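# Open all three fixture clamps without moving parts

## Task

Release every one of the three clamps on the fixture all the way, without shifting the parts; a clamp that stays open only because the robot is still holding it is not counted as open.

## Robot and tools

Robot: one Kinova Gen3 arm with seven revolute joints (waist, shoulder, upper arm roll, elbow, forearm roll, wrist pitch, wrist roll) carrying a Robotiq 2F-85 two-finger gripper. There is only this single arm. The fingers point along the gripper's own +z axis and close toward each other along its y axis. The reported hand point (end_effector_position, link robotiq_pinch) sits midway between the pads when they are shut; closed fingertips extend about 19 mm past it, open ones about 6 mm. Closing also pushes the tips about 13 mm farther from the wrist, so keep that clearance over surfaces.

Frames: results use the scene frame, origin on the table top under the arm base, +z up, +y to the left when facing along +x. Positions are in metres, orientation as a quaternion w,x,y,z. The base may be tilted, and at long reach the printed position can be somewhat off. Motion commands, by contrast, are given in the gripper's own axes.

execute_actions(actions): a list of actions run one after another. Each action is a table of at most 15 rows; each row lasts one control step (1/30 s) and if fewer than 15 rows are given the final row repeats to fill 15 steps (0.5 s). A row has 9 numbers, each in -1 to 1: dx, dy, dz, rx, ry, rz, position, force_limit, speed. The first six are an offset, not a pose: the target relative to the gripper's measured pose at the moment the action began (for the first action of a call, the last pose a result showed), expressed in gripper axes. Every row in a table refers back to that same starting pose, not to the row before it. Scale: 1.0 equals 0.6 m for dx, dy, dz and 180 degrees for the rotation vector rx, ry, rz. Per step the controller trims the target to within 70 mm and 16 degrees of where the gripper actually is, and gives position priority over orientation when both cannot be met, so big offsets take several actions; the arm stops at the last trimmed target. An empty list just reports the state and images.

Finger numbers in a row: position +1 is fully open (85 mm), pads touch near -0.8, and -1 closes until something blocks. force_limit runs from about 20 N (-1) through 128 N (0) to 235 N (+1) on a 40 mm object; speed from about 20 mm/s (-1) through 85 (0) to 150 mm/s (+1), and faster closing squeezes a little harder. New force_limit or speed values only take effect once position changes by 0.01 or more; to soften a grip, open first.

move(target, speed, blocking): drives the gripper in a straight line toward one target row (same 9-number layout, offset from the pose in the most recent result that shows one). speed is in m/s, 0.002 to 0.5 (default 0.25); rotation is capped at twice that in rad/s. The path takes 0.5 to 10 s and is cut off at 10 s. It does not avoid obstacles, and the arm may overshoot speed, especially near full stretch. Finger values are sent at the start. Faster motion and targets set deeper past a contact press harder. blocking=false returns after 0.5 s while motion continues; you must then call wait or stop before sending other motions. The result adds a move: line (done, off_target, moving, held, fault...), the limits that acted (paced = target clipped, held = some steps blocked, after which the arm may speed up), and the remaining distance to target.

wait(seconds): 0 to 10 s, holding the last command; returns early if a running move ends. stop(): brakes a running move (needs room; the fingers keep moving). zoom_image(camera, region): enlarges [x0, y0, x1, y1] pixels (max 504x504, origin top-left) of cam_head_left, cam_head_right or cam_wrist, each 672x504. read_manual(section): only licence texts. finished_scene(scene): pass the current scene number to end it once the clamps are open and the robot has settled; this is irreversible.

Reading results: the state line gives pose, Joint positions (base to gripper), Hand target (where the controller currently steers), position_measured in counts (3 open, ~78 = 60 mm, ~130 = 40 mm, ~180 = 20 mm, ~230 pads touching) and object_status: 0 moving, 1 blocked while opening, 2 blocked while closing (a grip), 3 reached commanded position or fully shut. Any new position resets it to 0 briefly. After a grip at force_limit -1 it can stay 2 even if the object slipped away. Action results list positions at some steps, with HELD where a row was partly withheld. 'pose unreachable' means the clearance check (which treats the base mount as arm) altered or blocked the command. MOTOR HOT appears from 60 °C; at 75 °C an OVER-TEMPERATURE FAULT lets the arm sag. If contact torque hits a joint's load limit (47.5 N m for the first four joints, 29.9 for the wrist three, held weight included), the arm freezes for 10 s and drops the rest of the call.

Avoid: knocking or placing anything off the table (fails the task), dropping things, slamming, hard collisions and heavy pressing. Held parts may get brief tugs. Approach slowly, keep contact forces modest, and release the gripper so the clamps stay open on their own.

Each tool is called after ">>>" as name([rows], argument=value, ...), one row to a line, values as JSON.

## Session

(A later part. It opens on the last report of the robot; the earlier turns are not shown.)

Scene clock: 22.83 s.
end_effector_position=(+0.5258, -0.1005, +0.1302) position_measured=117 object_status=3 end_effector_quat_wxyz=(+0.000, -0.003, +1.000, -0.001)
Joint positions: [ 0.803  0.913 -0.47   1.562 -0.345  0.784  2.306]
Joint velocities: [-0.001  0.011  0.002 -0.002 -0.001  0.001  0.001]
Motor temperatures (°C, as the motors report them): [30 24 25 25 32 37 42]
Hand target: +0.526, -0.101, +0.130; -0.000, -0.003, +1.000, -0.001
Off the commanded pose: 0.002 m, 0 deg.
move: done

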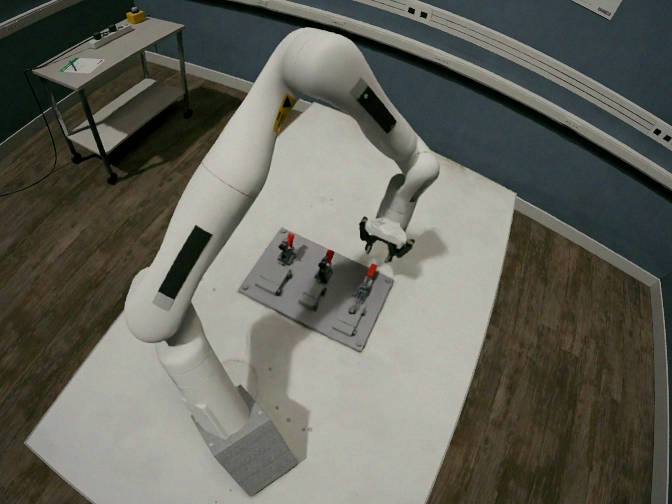

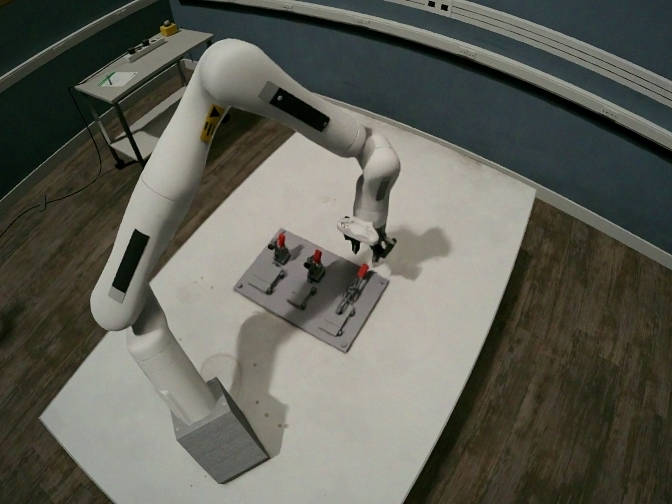

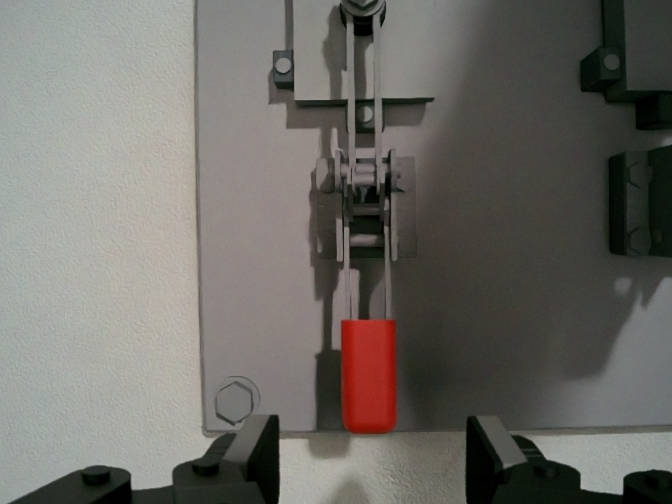

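>>> move(target=[0.001,-0.002,0.137,0,0,0,0.1,-0.4,0.5], speed=0.1)

>>> move(target=[0,0,0,0,0,0,-1,-0.4,0])

>>> move(target=[0.008,0,-0.022,0,0,0,-1,-0.4,0], speed=0.04)

>>> move(target=[0.021,0,-0.027,0,0,0,-1,-0.4,0], speed=0.05)

>>> move(target=[0.023,0,-0.018,0,0,0,-1,-0.4,0], speed=0.05)

>>> move(target=[0.022,0,-0.008,0,0,0,-1,-0.4,0], speed=0.05)

>>> move(target=[0.018,0,-0.002,0,0,0,-1,-0.4,0], speed=0.04)

Scene clock: 24.20 s.
end_effector_position=(+0.5255, -0.1021, +0.0484) position_measured=117 object_status=3 end_effector_quat_wxyz=(+0.000, -0.003, +1.000, -0.001)
Joint positions: [ 0.721  1.043 -0.475  1.575 -0.354  0.615  2.316]
Joint velocities: [-0.003  0.006 -0.    -0.     0.    -0.     0.002]
Motor temperatures (°C, as the motors report them): [30 24 25 25 32 37 42]
Hand target: +0.525, -0.102, +0.048; +0.000, -0.003, +1.000, -0.001
Off the commanded pose: 0.001 m, 0 deg.
move: done

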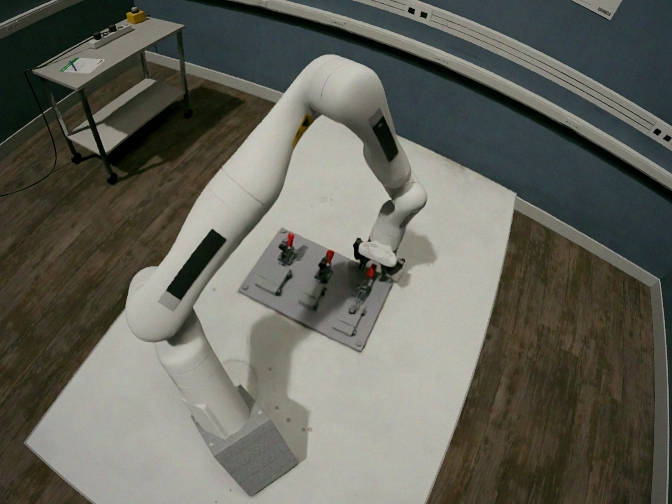

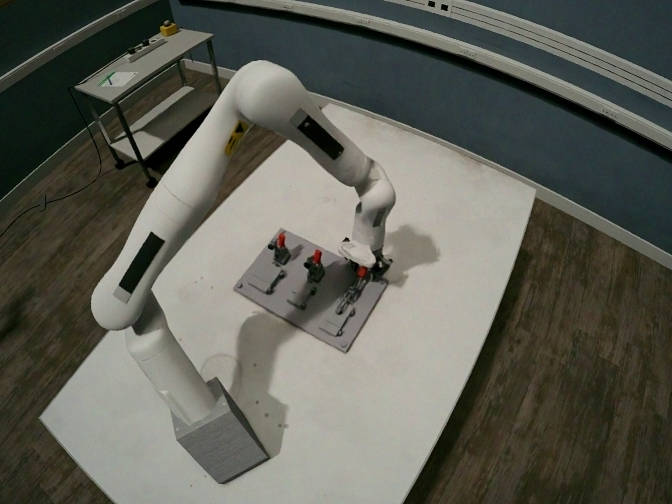

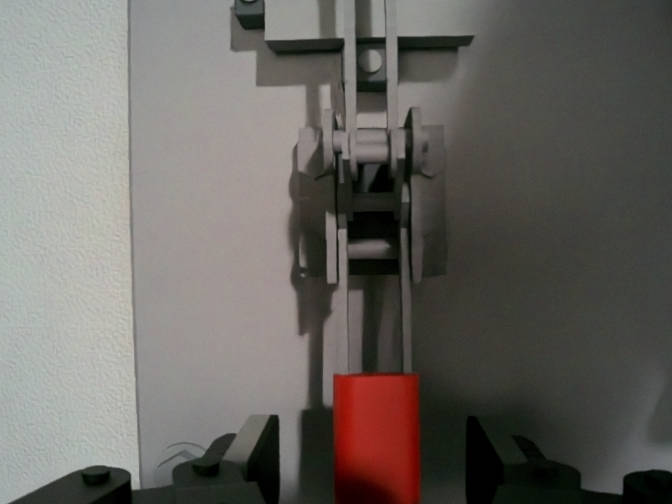

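Scene clock: 24.80 s.
end_effector_position=(+0.5256, -0.1014, +0.0483) position_measured=189 object_status=2 end_effector_quat_wxyz=(+0.000, -0.004, +1.000, -0.001)
Joint positions: [ 0.72   1.042 -0.476  1.575 -0.354  0.616  2.316]
Joint velocities: [-0.    -0.     0.    -0.    -0.    -0.     0.001]
Motor temperatures (°C, as the motors report them): [30 24 25 25 32 37 42]
Hand target: +0.526, -0.102, +0.048; +0.000, -0.003, +1.000, -0.001
Off the commanded pose: 0.001 m, 0 deg.
move: done

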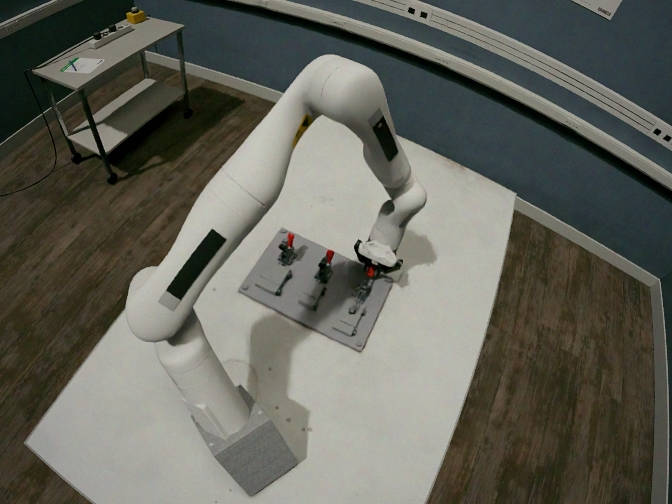

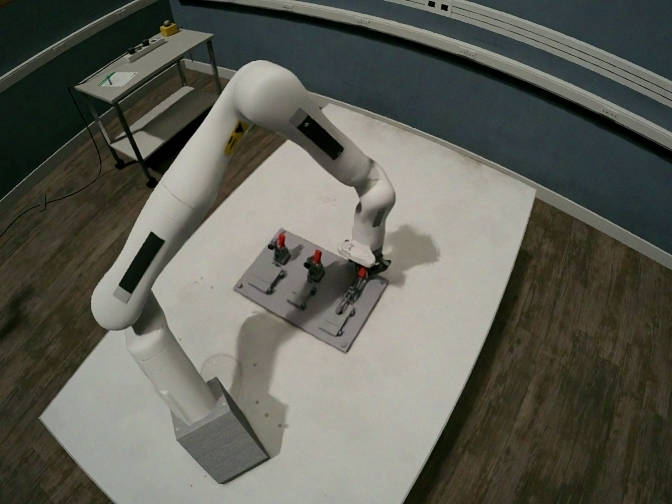

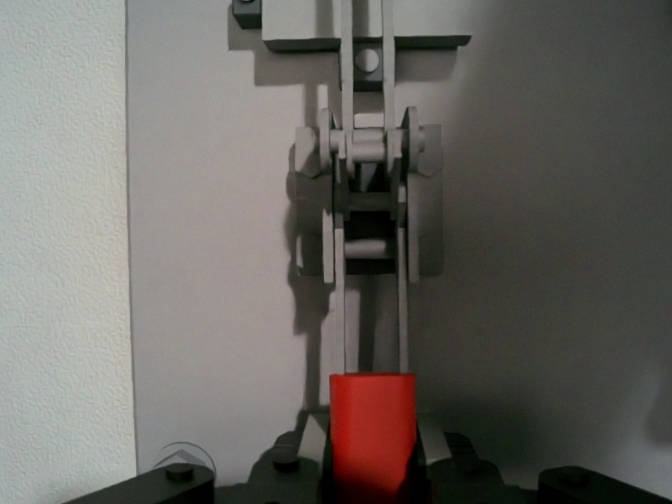

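Scene clock: 25.50 s.
end_effector_position=(+0.5199, -0.1014, +0.0588) position_measured=189 object_status=2 end_effector_quat_wxyz=(-0.001, -0.004, +1.000, -0.001)
Joint positions: [ 0.739  1.023 -0.478  1.593 -0.353  0.627  2.322]
Joint velocities: [ 0.001 -0.    -0.001  0.001  0.    -0.    -0.002]
Motor temperatures (°C, as the motors report them): [30 24 25 25 32 37 42]
Hand target: +0.521, -0.101, +0.061; +0.000, -0.004, +1.000, -0.001
Off the commanded pose: 0.003 m, 0 deg.
move: done

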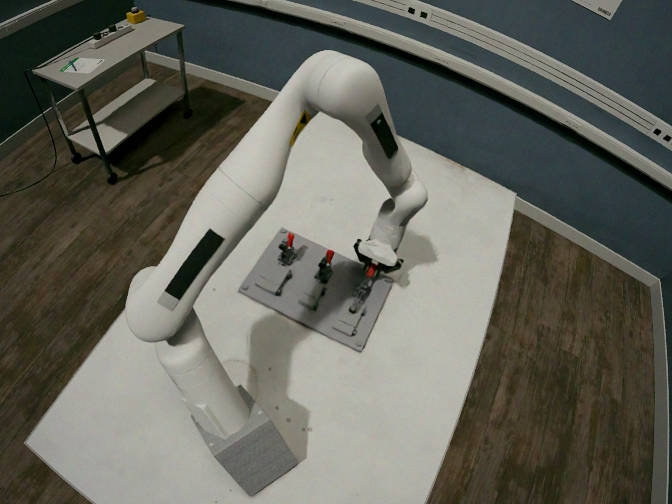

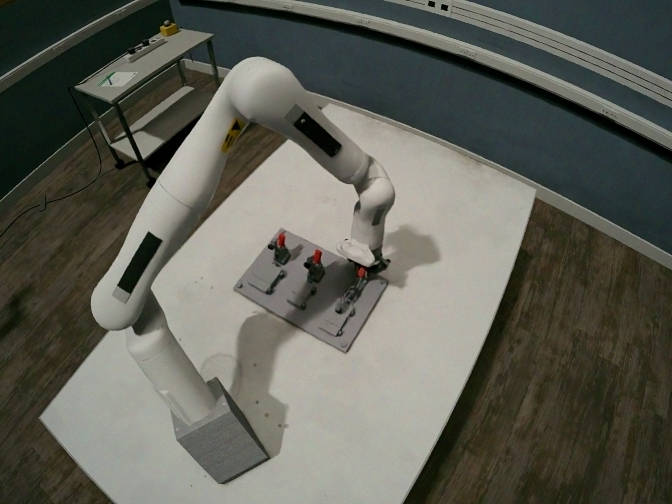

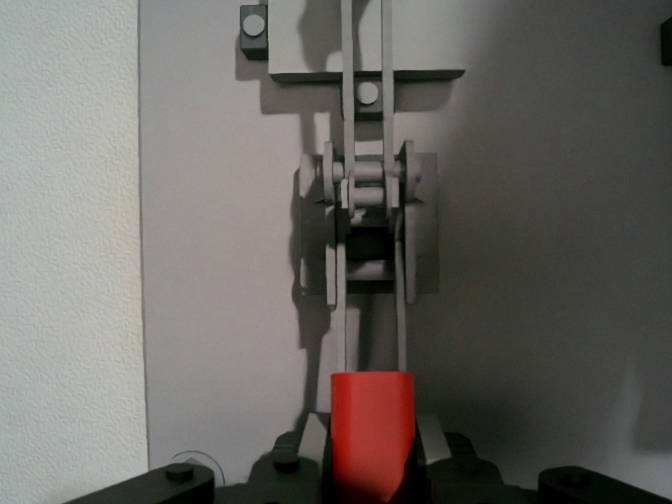

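Scene clock: 26.20 s.
end_effector_position=(+0.5070, -0.1017, +0.0718) position_measured=189 object_status=2 end_effector_quat_wxyz=(-0.002, -0.004, +1.000, -0.000)
Joint positions: [ 0.773  0.997 -0.486  1.634 -0.353  0.628  2.34 ]
Joint velocities: [ 0.001  0.    -0.001  0.001  0.    -0.001  0.   ]
Motor temperatures (°C, as the motors report them): [30 24 25 25 32 37 42]
Hand target: +0.507, -0.101, +0.075; -0.001, -0.004, +1.000, -0.001
Off the commanded pose: 0.003 m, 0 deg.
move: done

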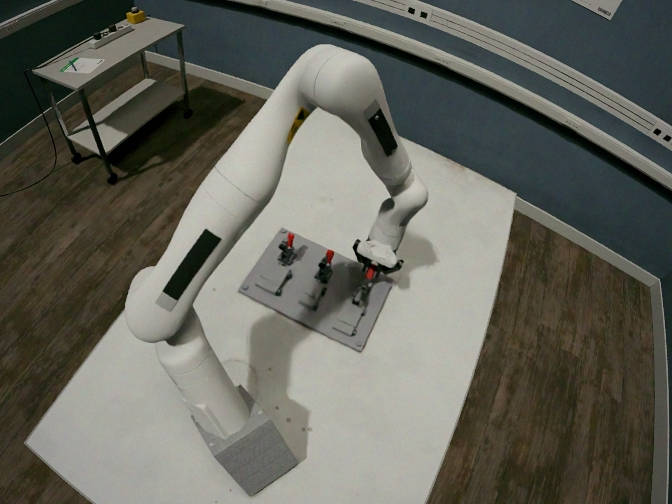

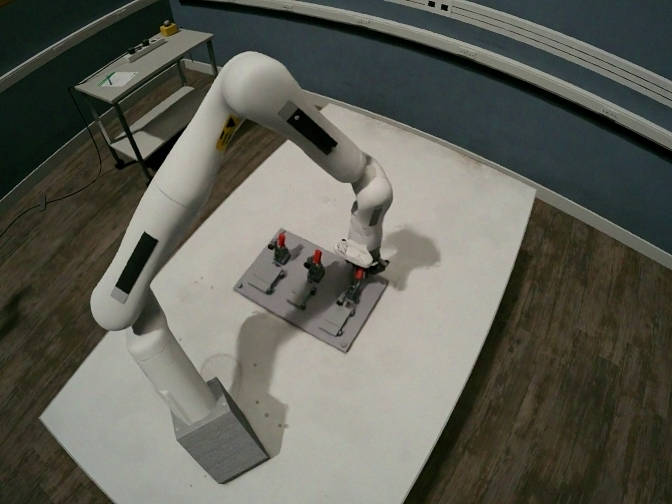

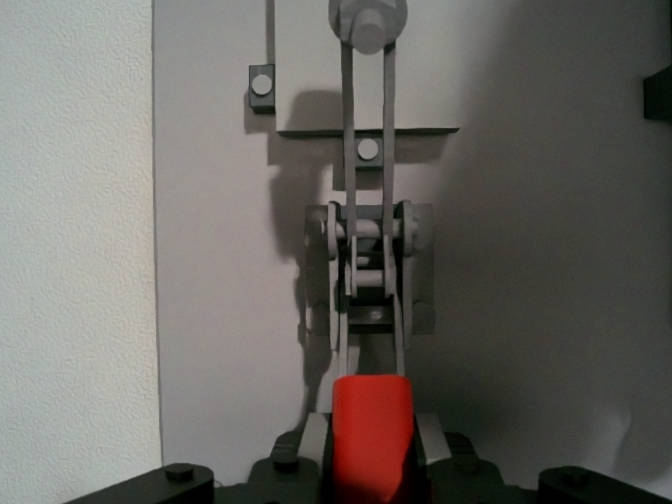

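Scene clock: 26.90 s.
end_effector_position=(+0.4942, -0.1019, +0.0788) position_measured=189 object_status=2 end_effector_quat_wxyz=(-0.001, -0.004, +1.000, -0.000)
Joint positions: [ 0.802  0.981 -0.495  1.675 -0.354  0.615  2.36 ]
Joint velocities: [ 0.001  0.002 -0.001  0.001 -0.001 -0.002  0.003]
Motor temperatures (°C, as the motors report them): [30 24 25 25 32 37 42]
Hand target: +0.493, -0.102, +0.083; -0.002, -0.004, +1.000, -0.000
Off the commanded pose: 0.004 m, 0 deg.
move: off_target

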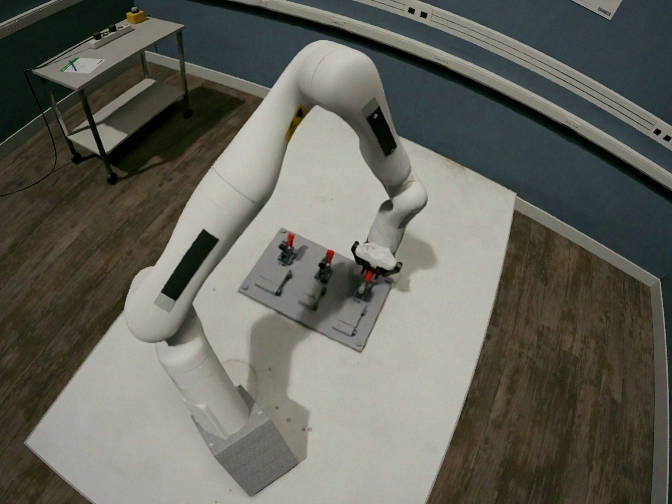

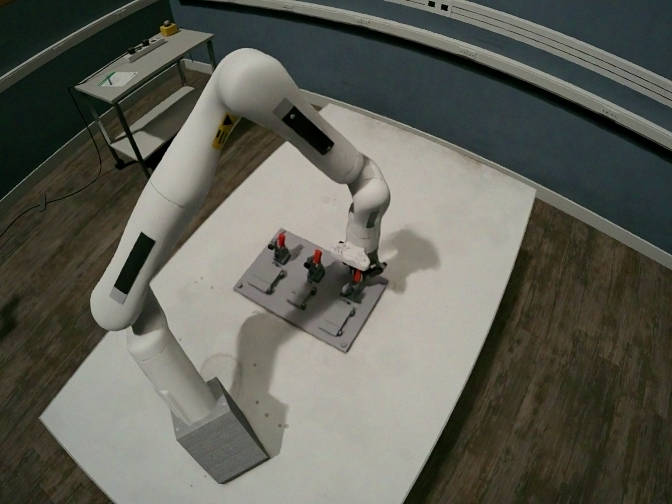

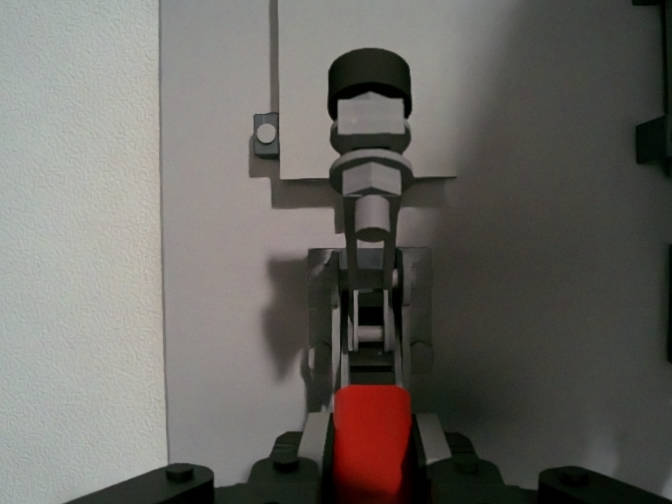

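Scene clock: 27.60 s.
end_effector_position=(+0.4860, -0.1021, +0.0810) position_measured=189 object_status=2 end_effector_quat_wxyz=(+0.002, -0.006, +1.000, -0.001)
Joint positions: [ 0.823  0.974 -0.506  1.71  -0.358  0.589  2.38 ]
Joint velocities: [-0.    -0.001  0.001  0.    -0.003 -0.     0.002]
Motor temperatures (°C, as the motors report them): [30 24 25 25 32 37 42]
Hand target: +0.481, -0.102, +0.084; -0.001, -0.004, +1.000, -0.000
Off the commanded pose: 0.006 m, 0 deg.
move: off_target

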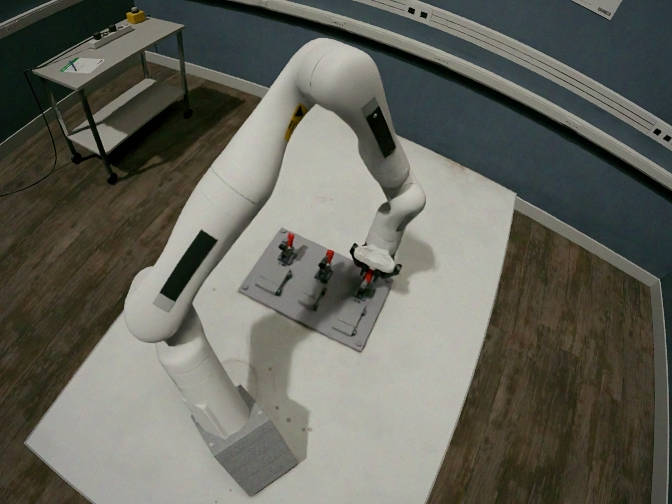

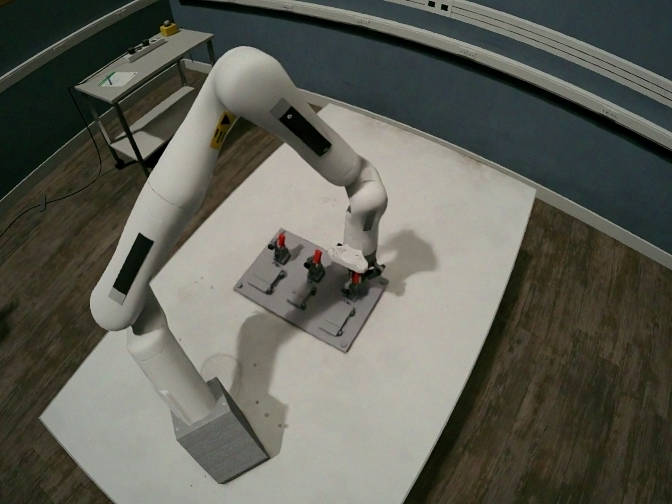

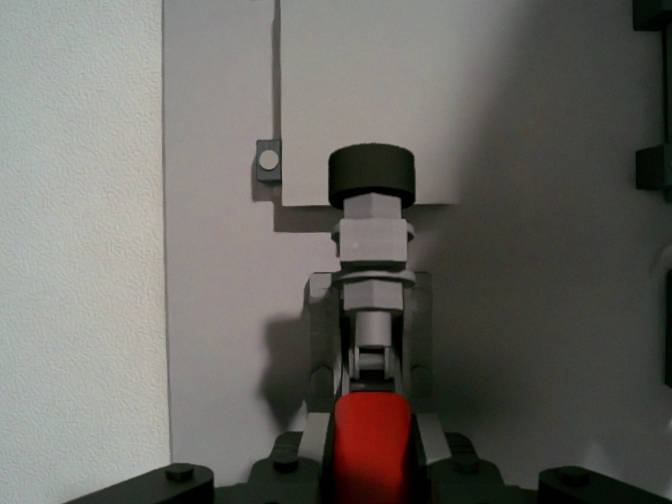

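Scene clock: 28.30 s.
end_effector_position=(+0.4828, -0.1022, +0.0814) position_measured=189 object_status=2 end_effector_quat_wxyz=(+0.009, -0.008, +1.000, -0.003)
Joint positions: [ 0.838  0.971 -0.517  1.734 -0.365  0.561  2.398]
Joint velocities: [-0.001 -0.     0.002  0.    -0.004 -0.     0.003]
Motor temperatures (°C, as the motors report them): [30 24 25 25 32 37 42]
Hand target: +0.475, -0.102, +0.082; +0.002, -0.006, +1.000, -0.001
Off the commanded pose: 0.008 m, 1 deg.
move: off_target

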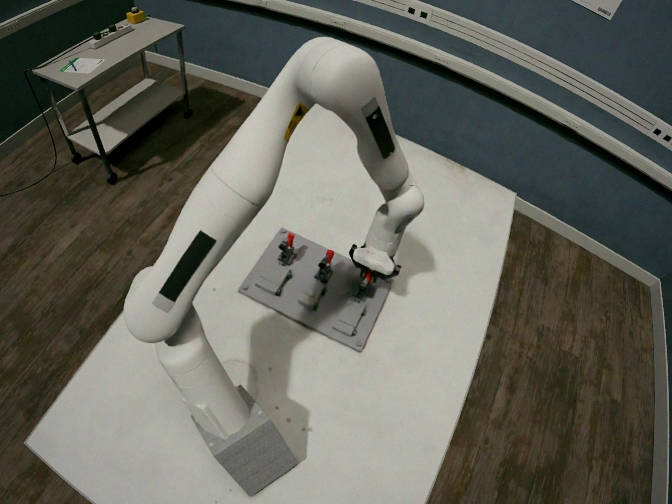

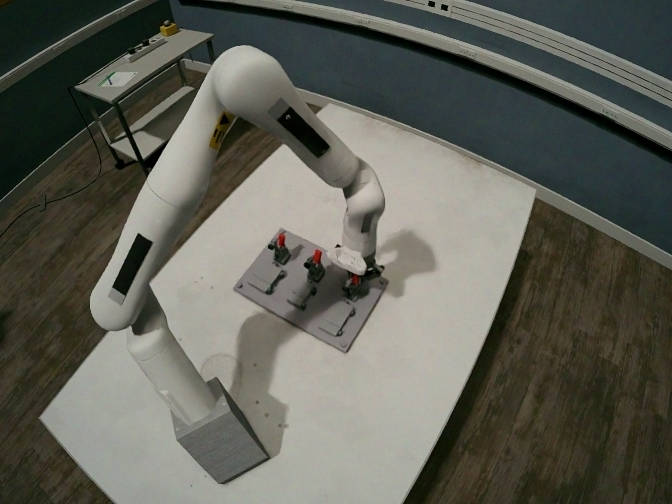

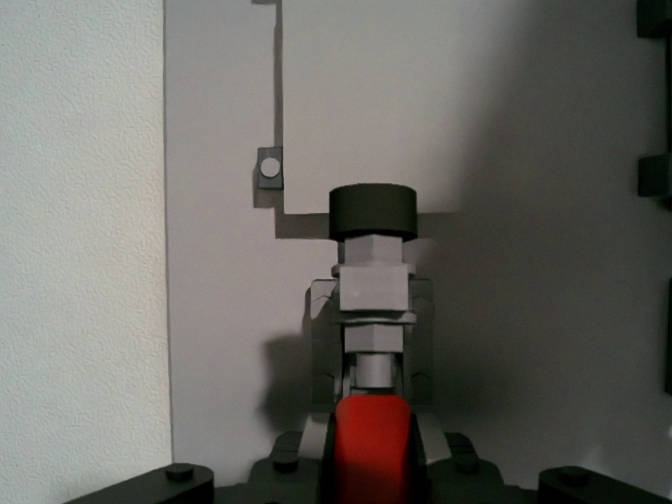

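Regrasp higher.

>>> move(target=[0,0,0,0,0,0,-0.2,-0.4,0.5])

>>> move(target=[0,0,-0.02,-0.002,0.006,0.004,-0.2,-0.4,0.5], speed=0.05)

>>> move(target=[0,0,0,0,0,0,-1,-0.4,0])

>>> move(target=[0.02,0,-0.001,0,0,0,-1,-0.4,0], speed=0.03)

Scene clock: 29.20 s.
end_effector_position=(+0.4828, -0.1022, +0.0814) position_measured=154 object_status=3 end_effector_quat_wxyz=(+0.009, -0.008, +1.000, -0.003)
Joint positions: [ 0.838  0.971 -0.517  1.734 -0.365  0.561  2.398]
Joint velocities: [-0.     0.001 -0.    -0.     0.     0.001  0.   ]
Motor temperatures (°C, as the motors report them): [30 24 25 25 32 37 42]
Hand target: +0.483, -0.102, +0.081; +0.009, -0.008, +1.000, -0.003
Off the commanded pose: 0.000 m, 0 deg.
move: done

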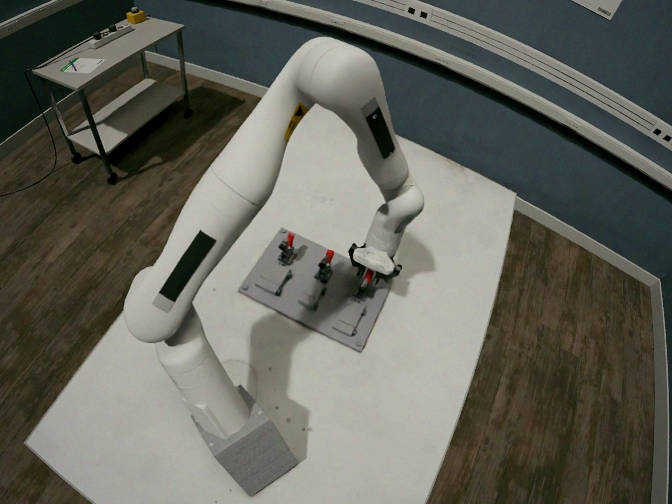

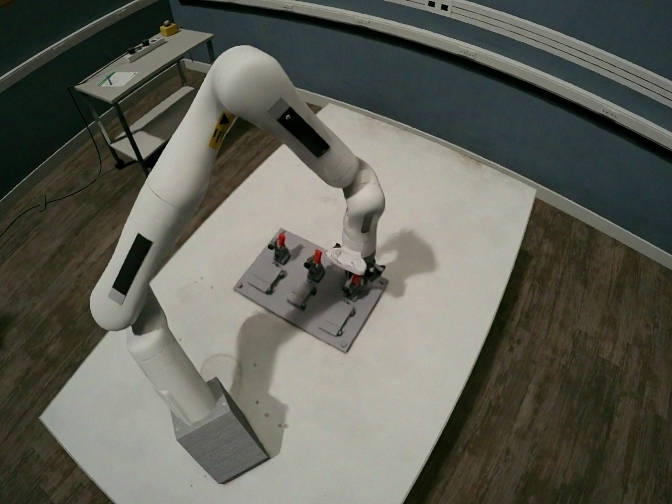

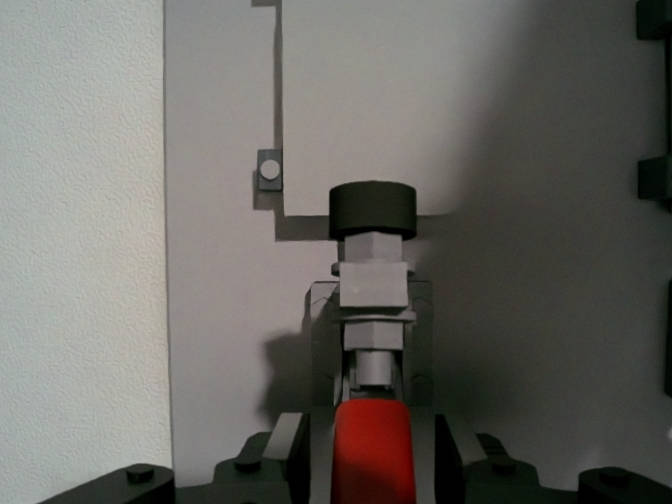

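Scene clock: 29.90 s.
end_effector_position=(+0.4825, -0.1022, +0.0933) position_measured=154 object_status=3 end_effector_quat_wxyz=(-0.001, -0.001, +1.000, -0.000)
Joint positions: [ 0.837  0.952 -0.5    1.711 -0.36   0.621  2.376]
Joint velocities: [-0.    -0.001 -0.001 -0.     0.001  0.     0.002]
Motor temperatures (°C, as the motors report them): [30 24 25 25 32 37 42]
Hand target: +0.483, -0.102, +0.093; -0.001, -0.001, +1.000, -0.000
Off the commanded pose: 0.000 m, 0 deg.
move: done

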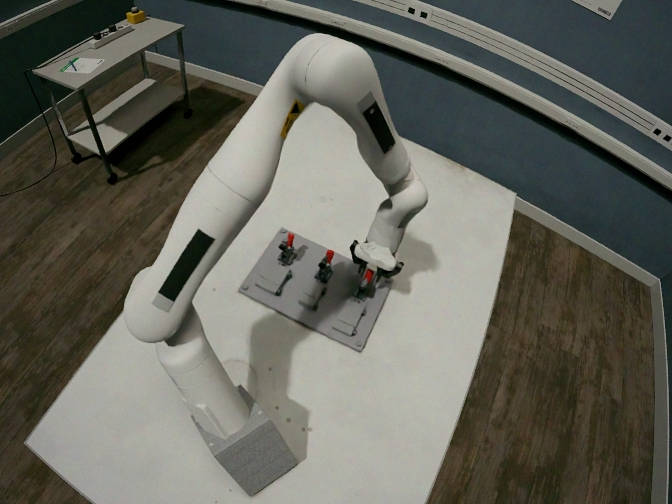

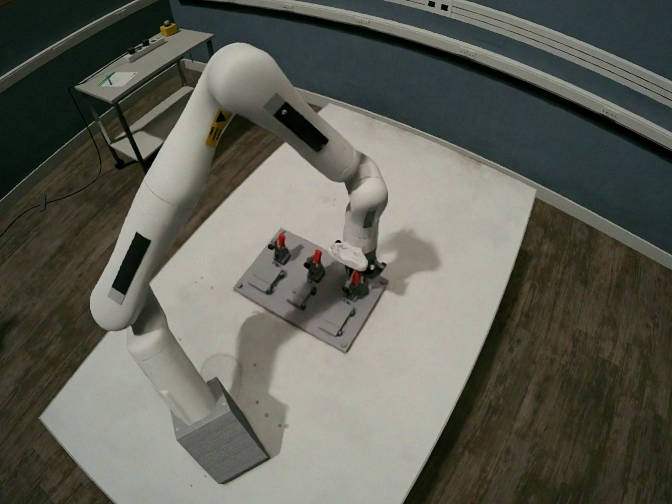

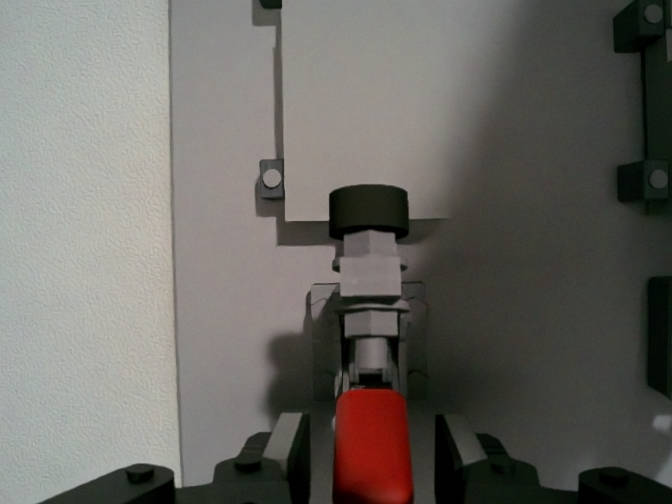

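Scene clock: 30.40 s.
end_effector_position=(+0.4825, -0.1023, +0.0935) position_measured=189 object_status=2 end_effector_quat_wxyz=(-0.001, -0.002, +1.000, -0.000)
Joint positions: [ 0.837  0.951 -0.5    1.711 -0.36   0.621  2.376]
Joint velocities: [ 0.     0.001 -0.     0.     0.001 -0.    -0.003]
Motor temperatures (°C, as the motors report them): [30 24 25 25 32 37 42]
Hand target: +0.483, -0.102, +0.093; -0.001, -0.001, +1.000, -0.000
Off the commanded pose: 0.000 m, 0 deg.
move: done

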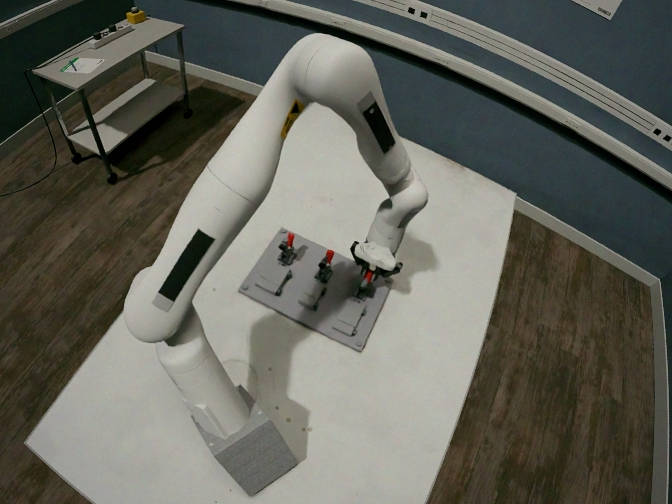

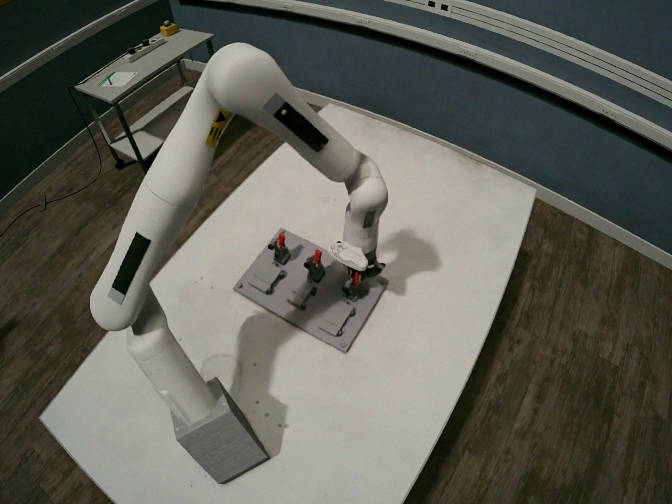

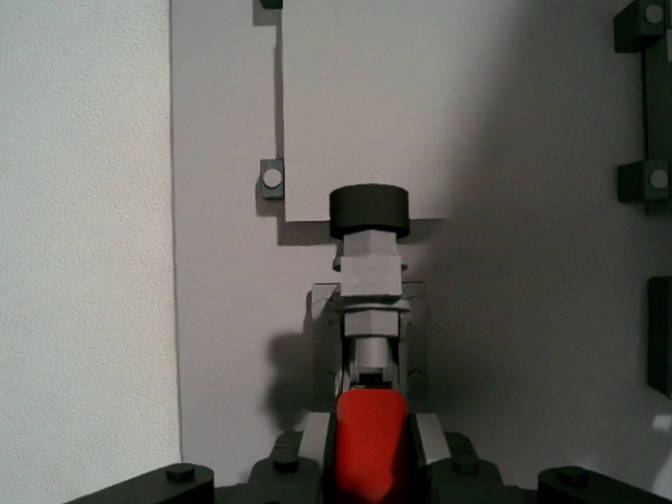

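Scene clock: 31.10 s.
end_effector_position=(+0.4759, -0.1024, +0.0941) position_measured=189 object_status=2 end_effector_quat_wxyz=(+0.004, -0.003, +1.000, -0.002)
Joint positions: [ 0.855  0.947 -0.511  1.743 -0.365  0.593  2.396]
Joint velocities: [-0.    -0.001  0.001  0.001 -0.003 -0.001  0.004]
Motor temperatures (°C, as the motors report them): [30 24 25 25 32 37 42]
Hand target: +0.471, -0.102, +0.094; -0.001, -0.001, +1.000, -0.000
Off the commanded pose: 0.005 m, 1 deg.
move: off_target

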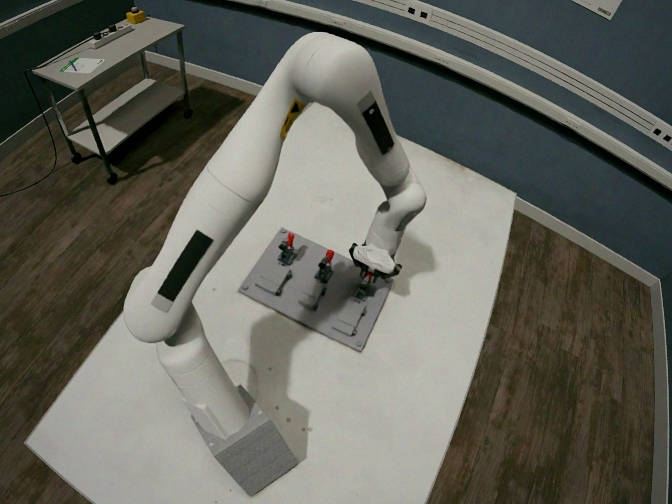

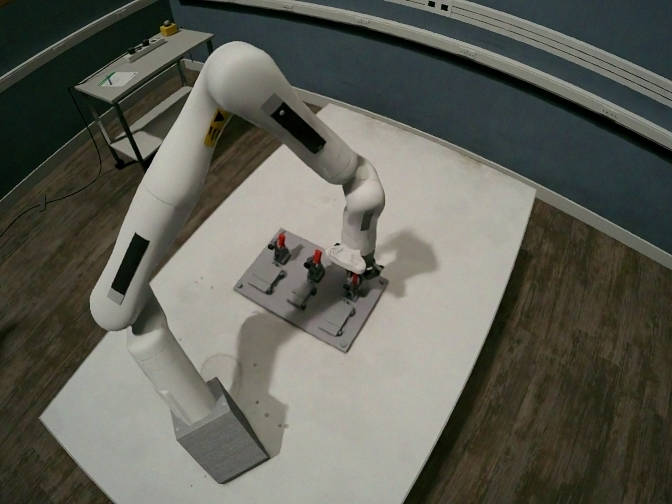

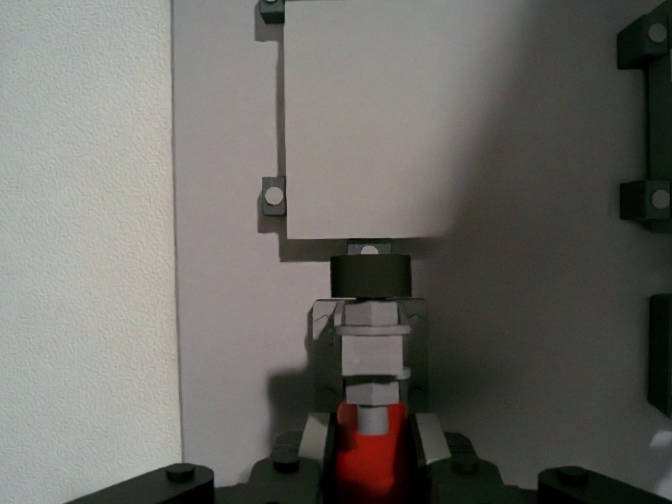

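>>> move(target=[0.01,0,0,0,0,0,-1,-0.4,0], speed=0.03)

>>> move(target=[0,0,0,0,0,0,0.1,-0.4,0.5])

>>> move(target=[-0.02,0.1,-0.2,0,0.005,0,0.1,-0.4,0.5], speed=0.15)

Scene clock: 31.97 s.
end_effector_position=(+0.4753, -0.1024, +0.0941) position_measured=189 object_status=2 end_effector_quat_wxyz=(+0.009, -0.004, +1.000, -0.003)
Joint positions: [ 0.862  0.946 -0.517  1.755 -0.37   0.575  2.406]
Joint velocities: [-0.001  0.     0.002  0.    -0.003  0.     0.003]
Motor temperatures (°C, as the motors report them): [30 24 25 25 32 37 42]
Hand target: +0.470, -0.102, +0.094; +0.004, -0.003, +1.000, -0.002
Off the commanded pose: 0.005 m, 1 deg.
move: off_target

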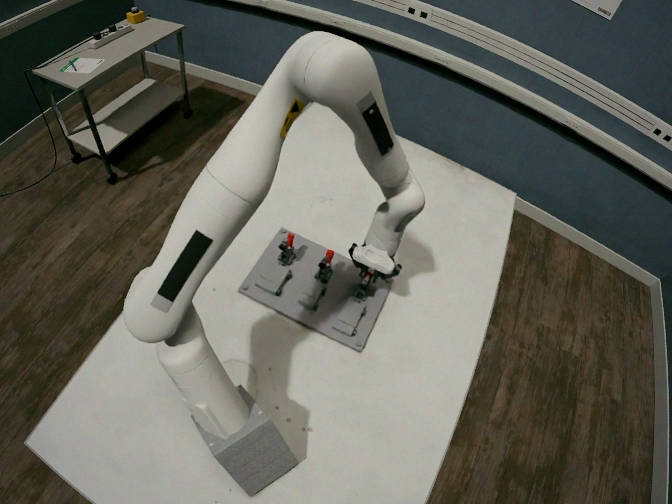

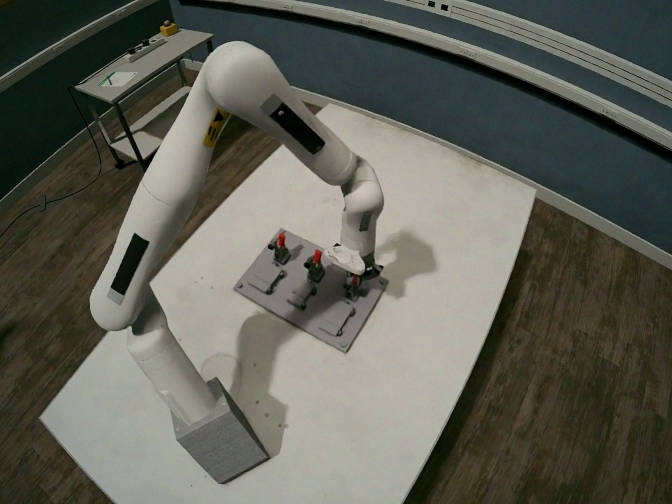

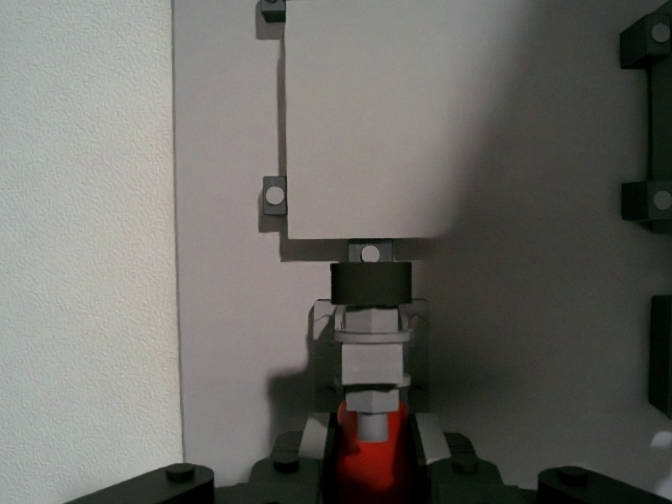

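Scene clock: 32.57 s.
end_effector_position=(+0.4753, -0.1024, +0.0940) position_measured=117 object_status=0 end_effector_quat_wxyz=(+0.009, -0.004, +1.000, -0.003)
Joint positions: [ 0.862  0.946 -0.517  1.755 -0.37   0.576  2.406]
Joint velocities: [ 0.    -0.     0.     0.    -0.    -0.     0.002]
Motor temperatures (°C, as the motors report them): [30 24 25 25 32 37 42]
Hand target: +0.475, -0.102, +0.094; +0.009, -0.004, +1.000, -0.003
Off the commanded pose: 0.000 m, 0 deg.
move: done

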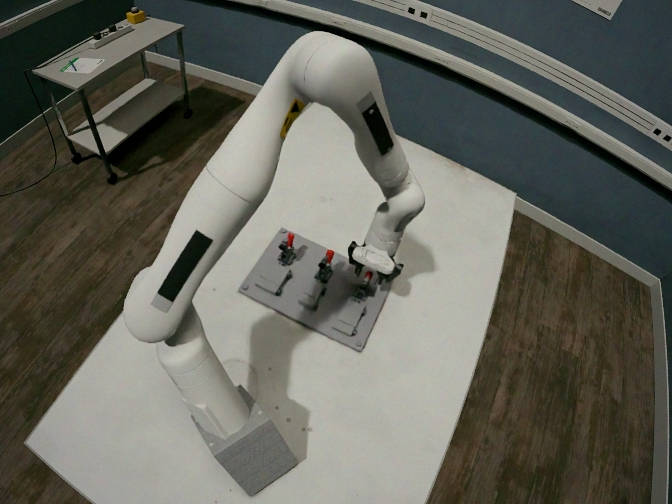

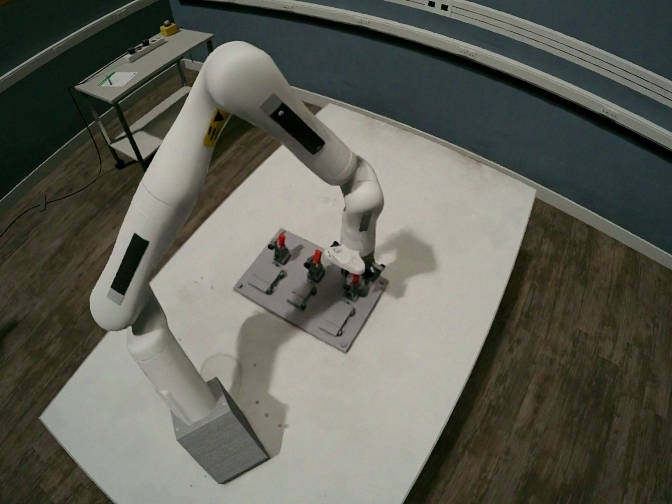

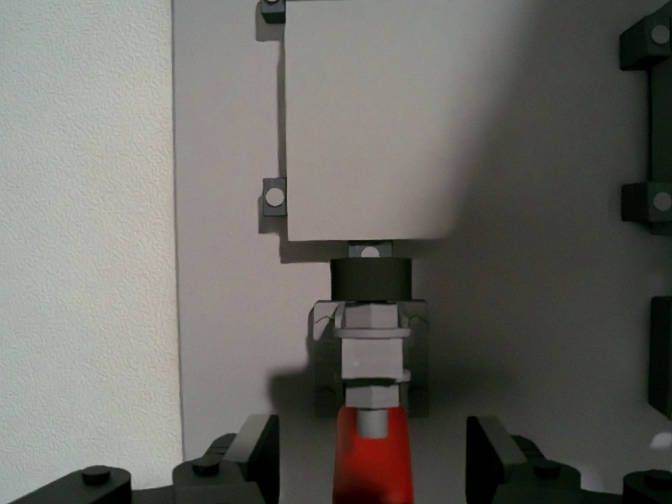

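Scene clock: 33.80 s.
end_effector_position=(+0.4843, -0.0414, +0.2132) position_measured=117 object_status=3 end_effector_quat_wxyz=(+0.001, -0.004, +1.000, -0.003)
Joint positions: [ 0.919  0.665 -0.529  1.732 -0.38   0.871  2.298]
Joint velocities: [ 0.002 -0.006 -0.    -0.    -0.     0.     0.   ]
Motor temperatures (°C, as the motors report them): [30 24 25 25 32 37 42]
Hand target: +0.484, -0.041, +0.213; +0.001, -0.004, +1.000, -0.004
Off the commanded pose: 0.001 m, 0 deg.
move: done

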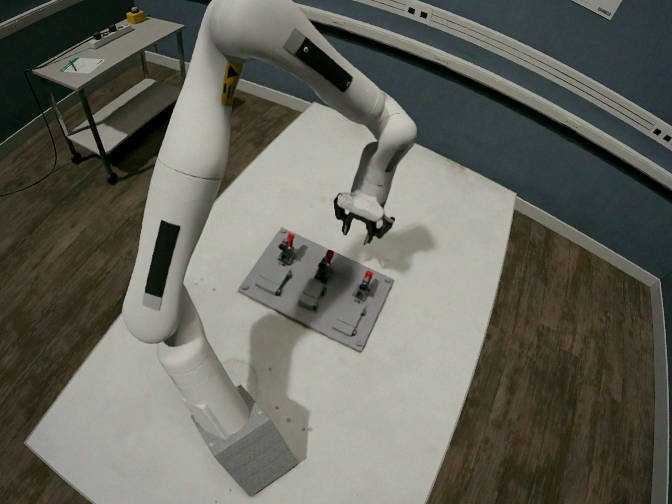

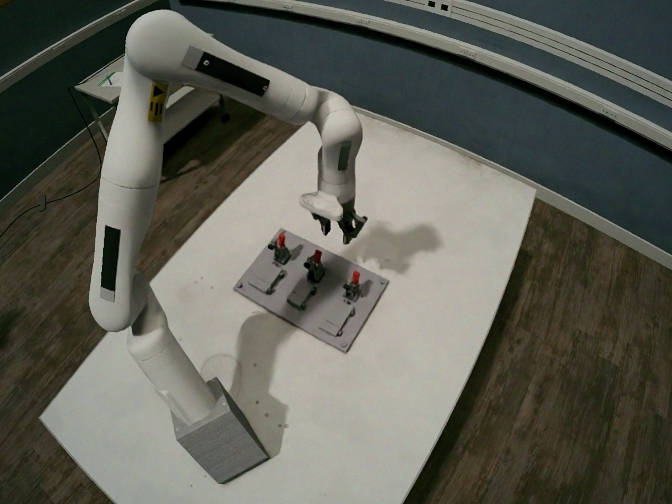

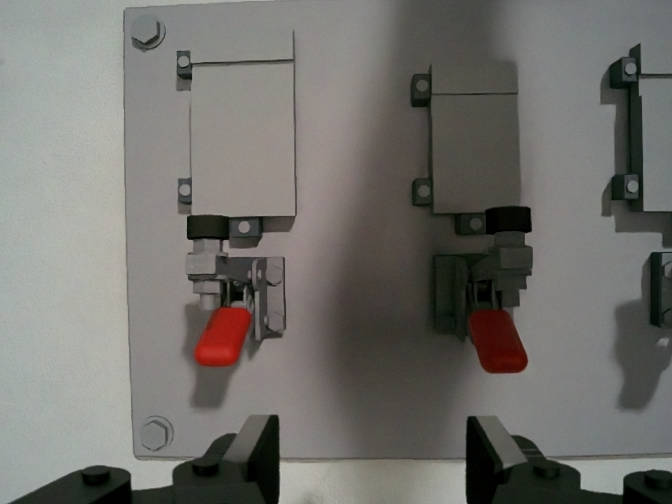

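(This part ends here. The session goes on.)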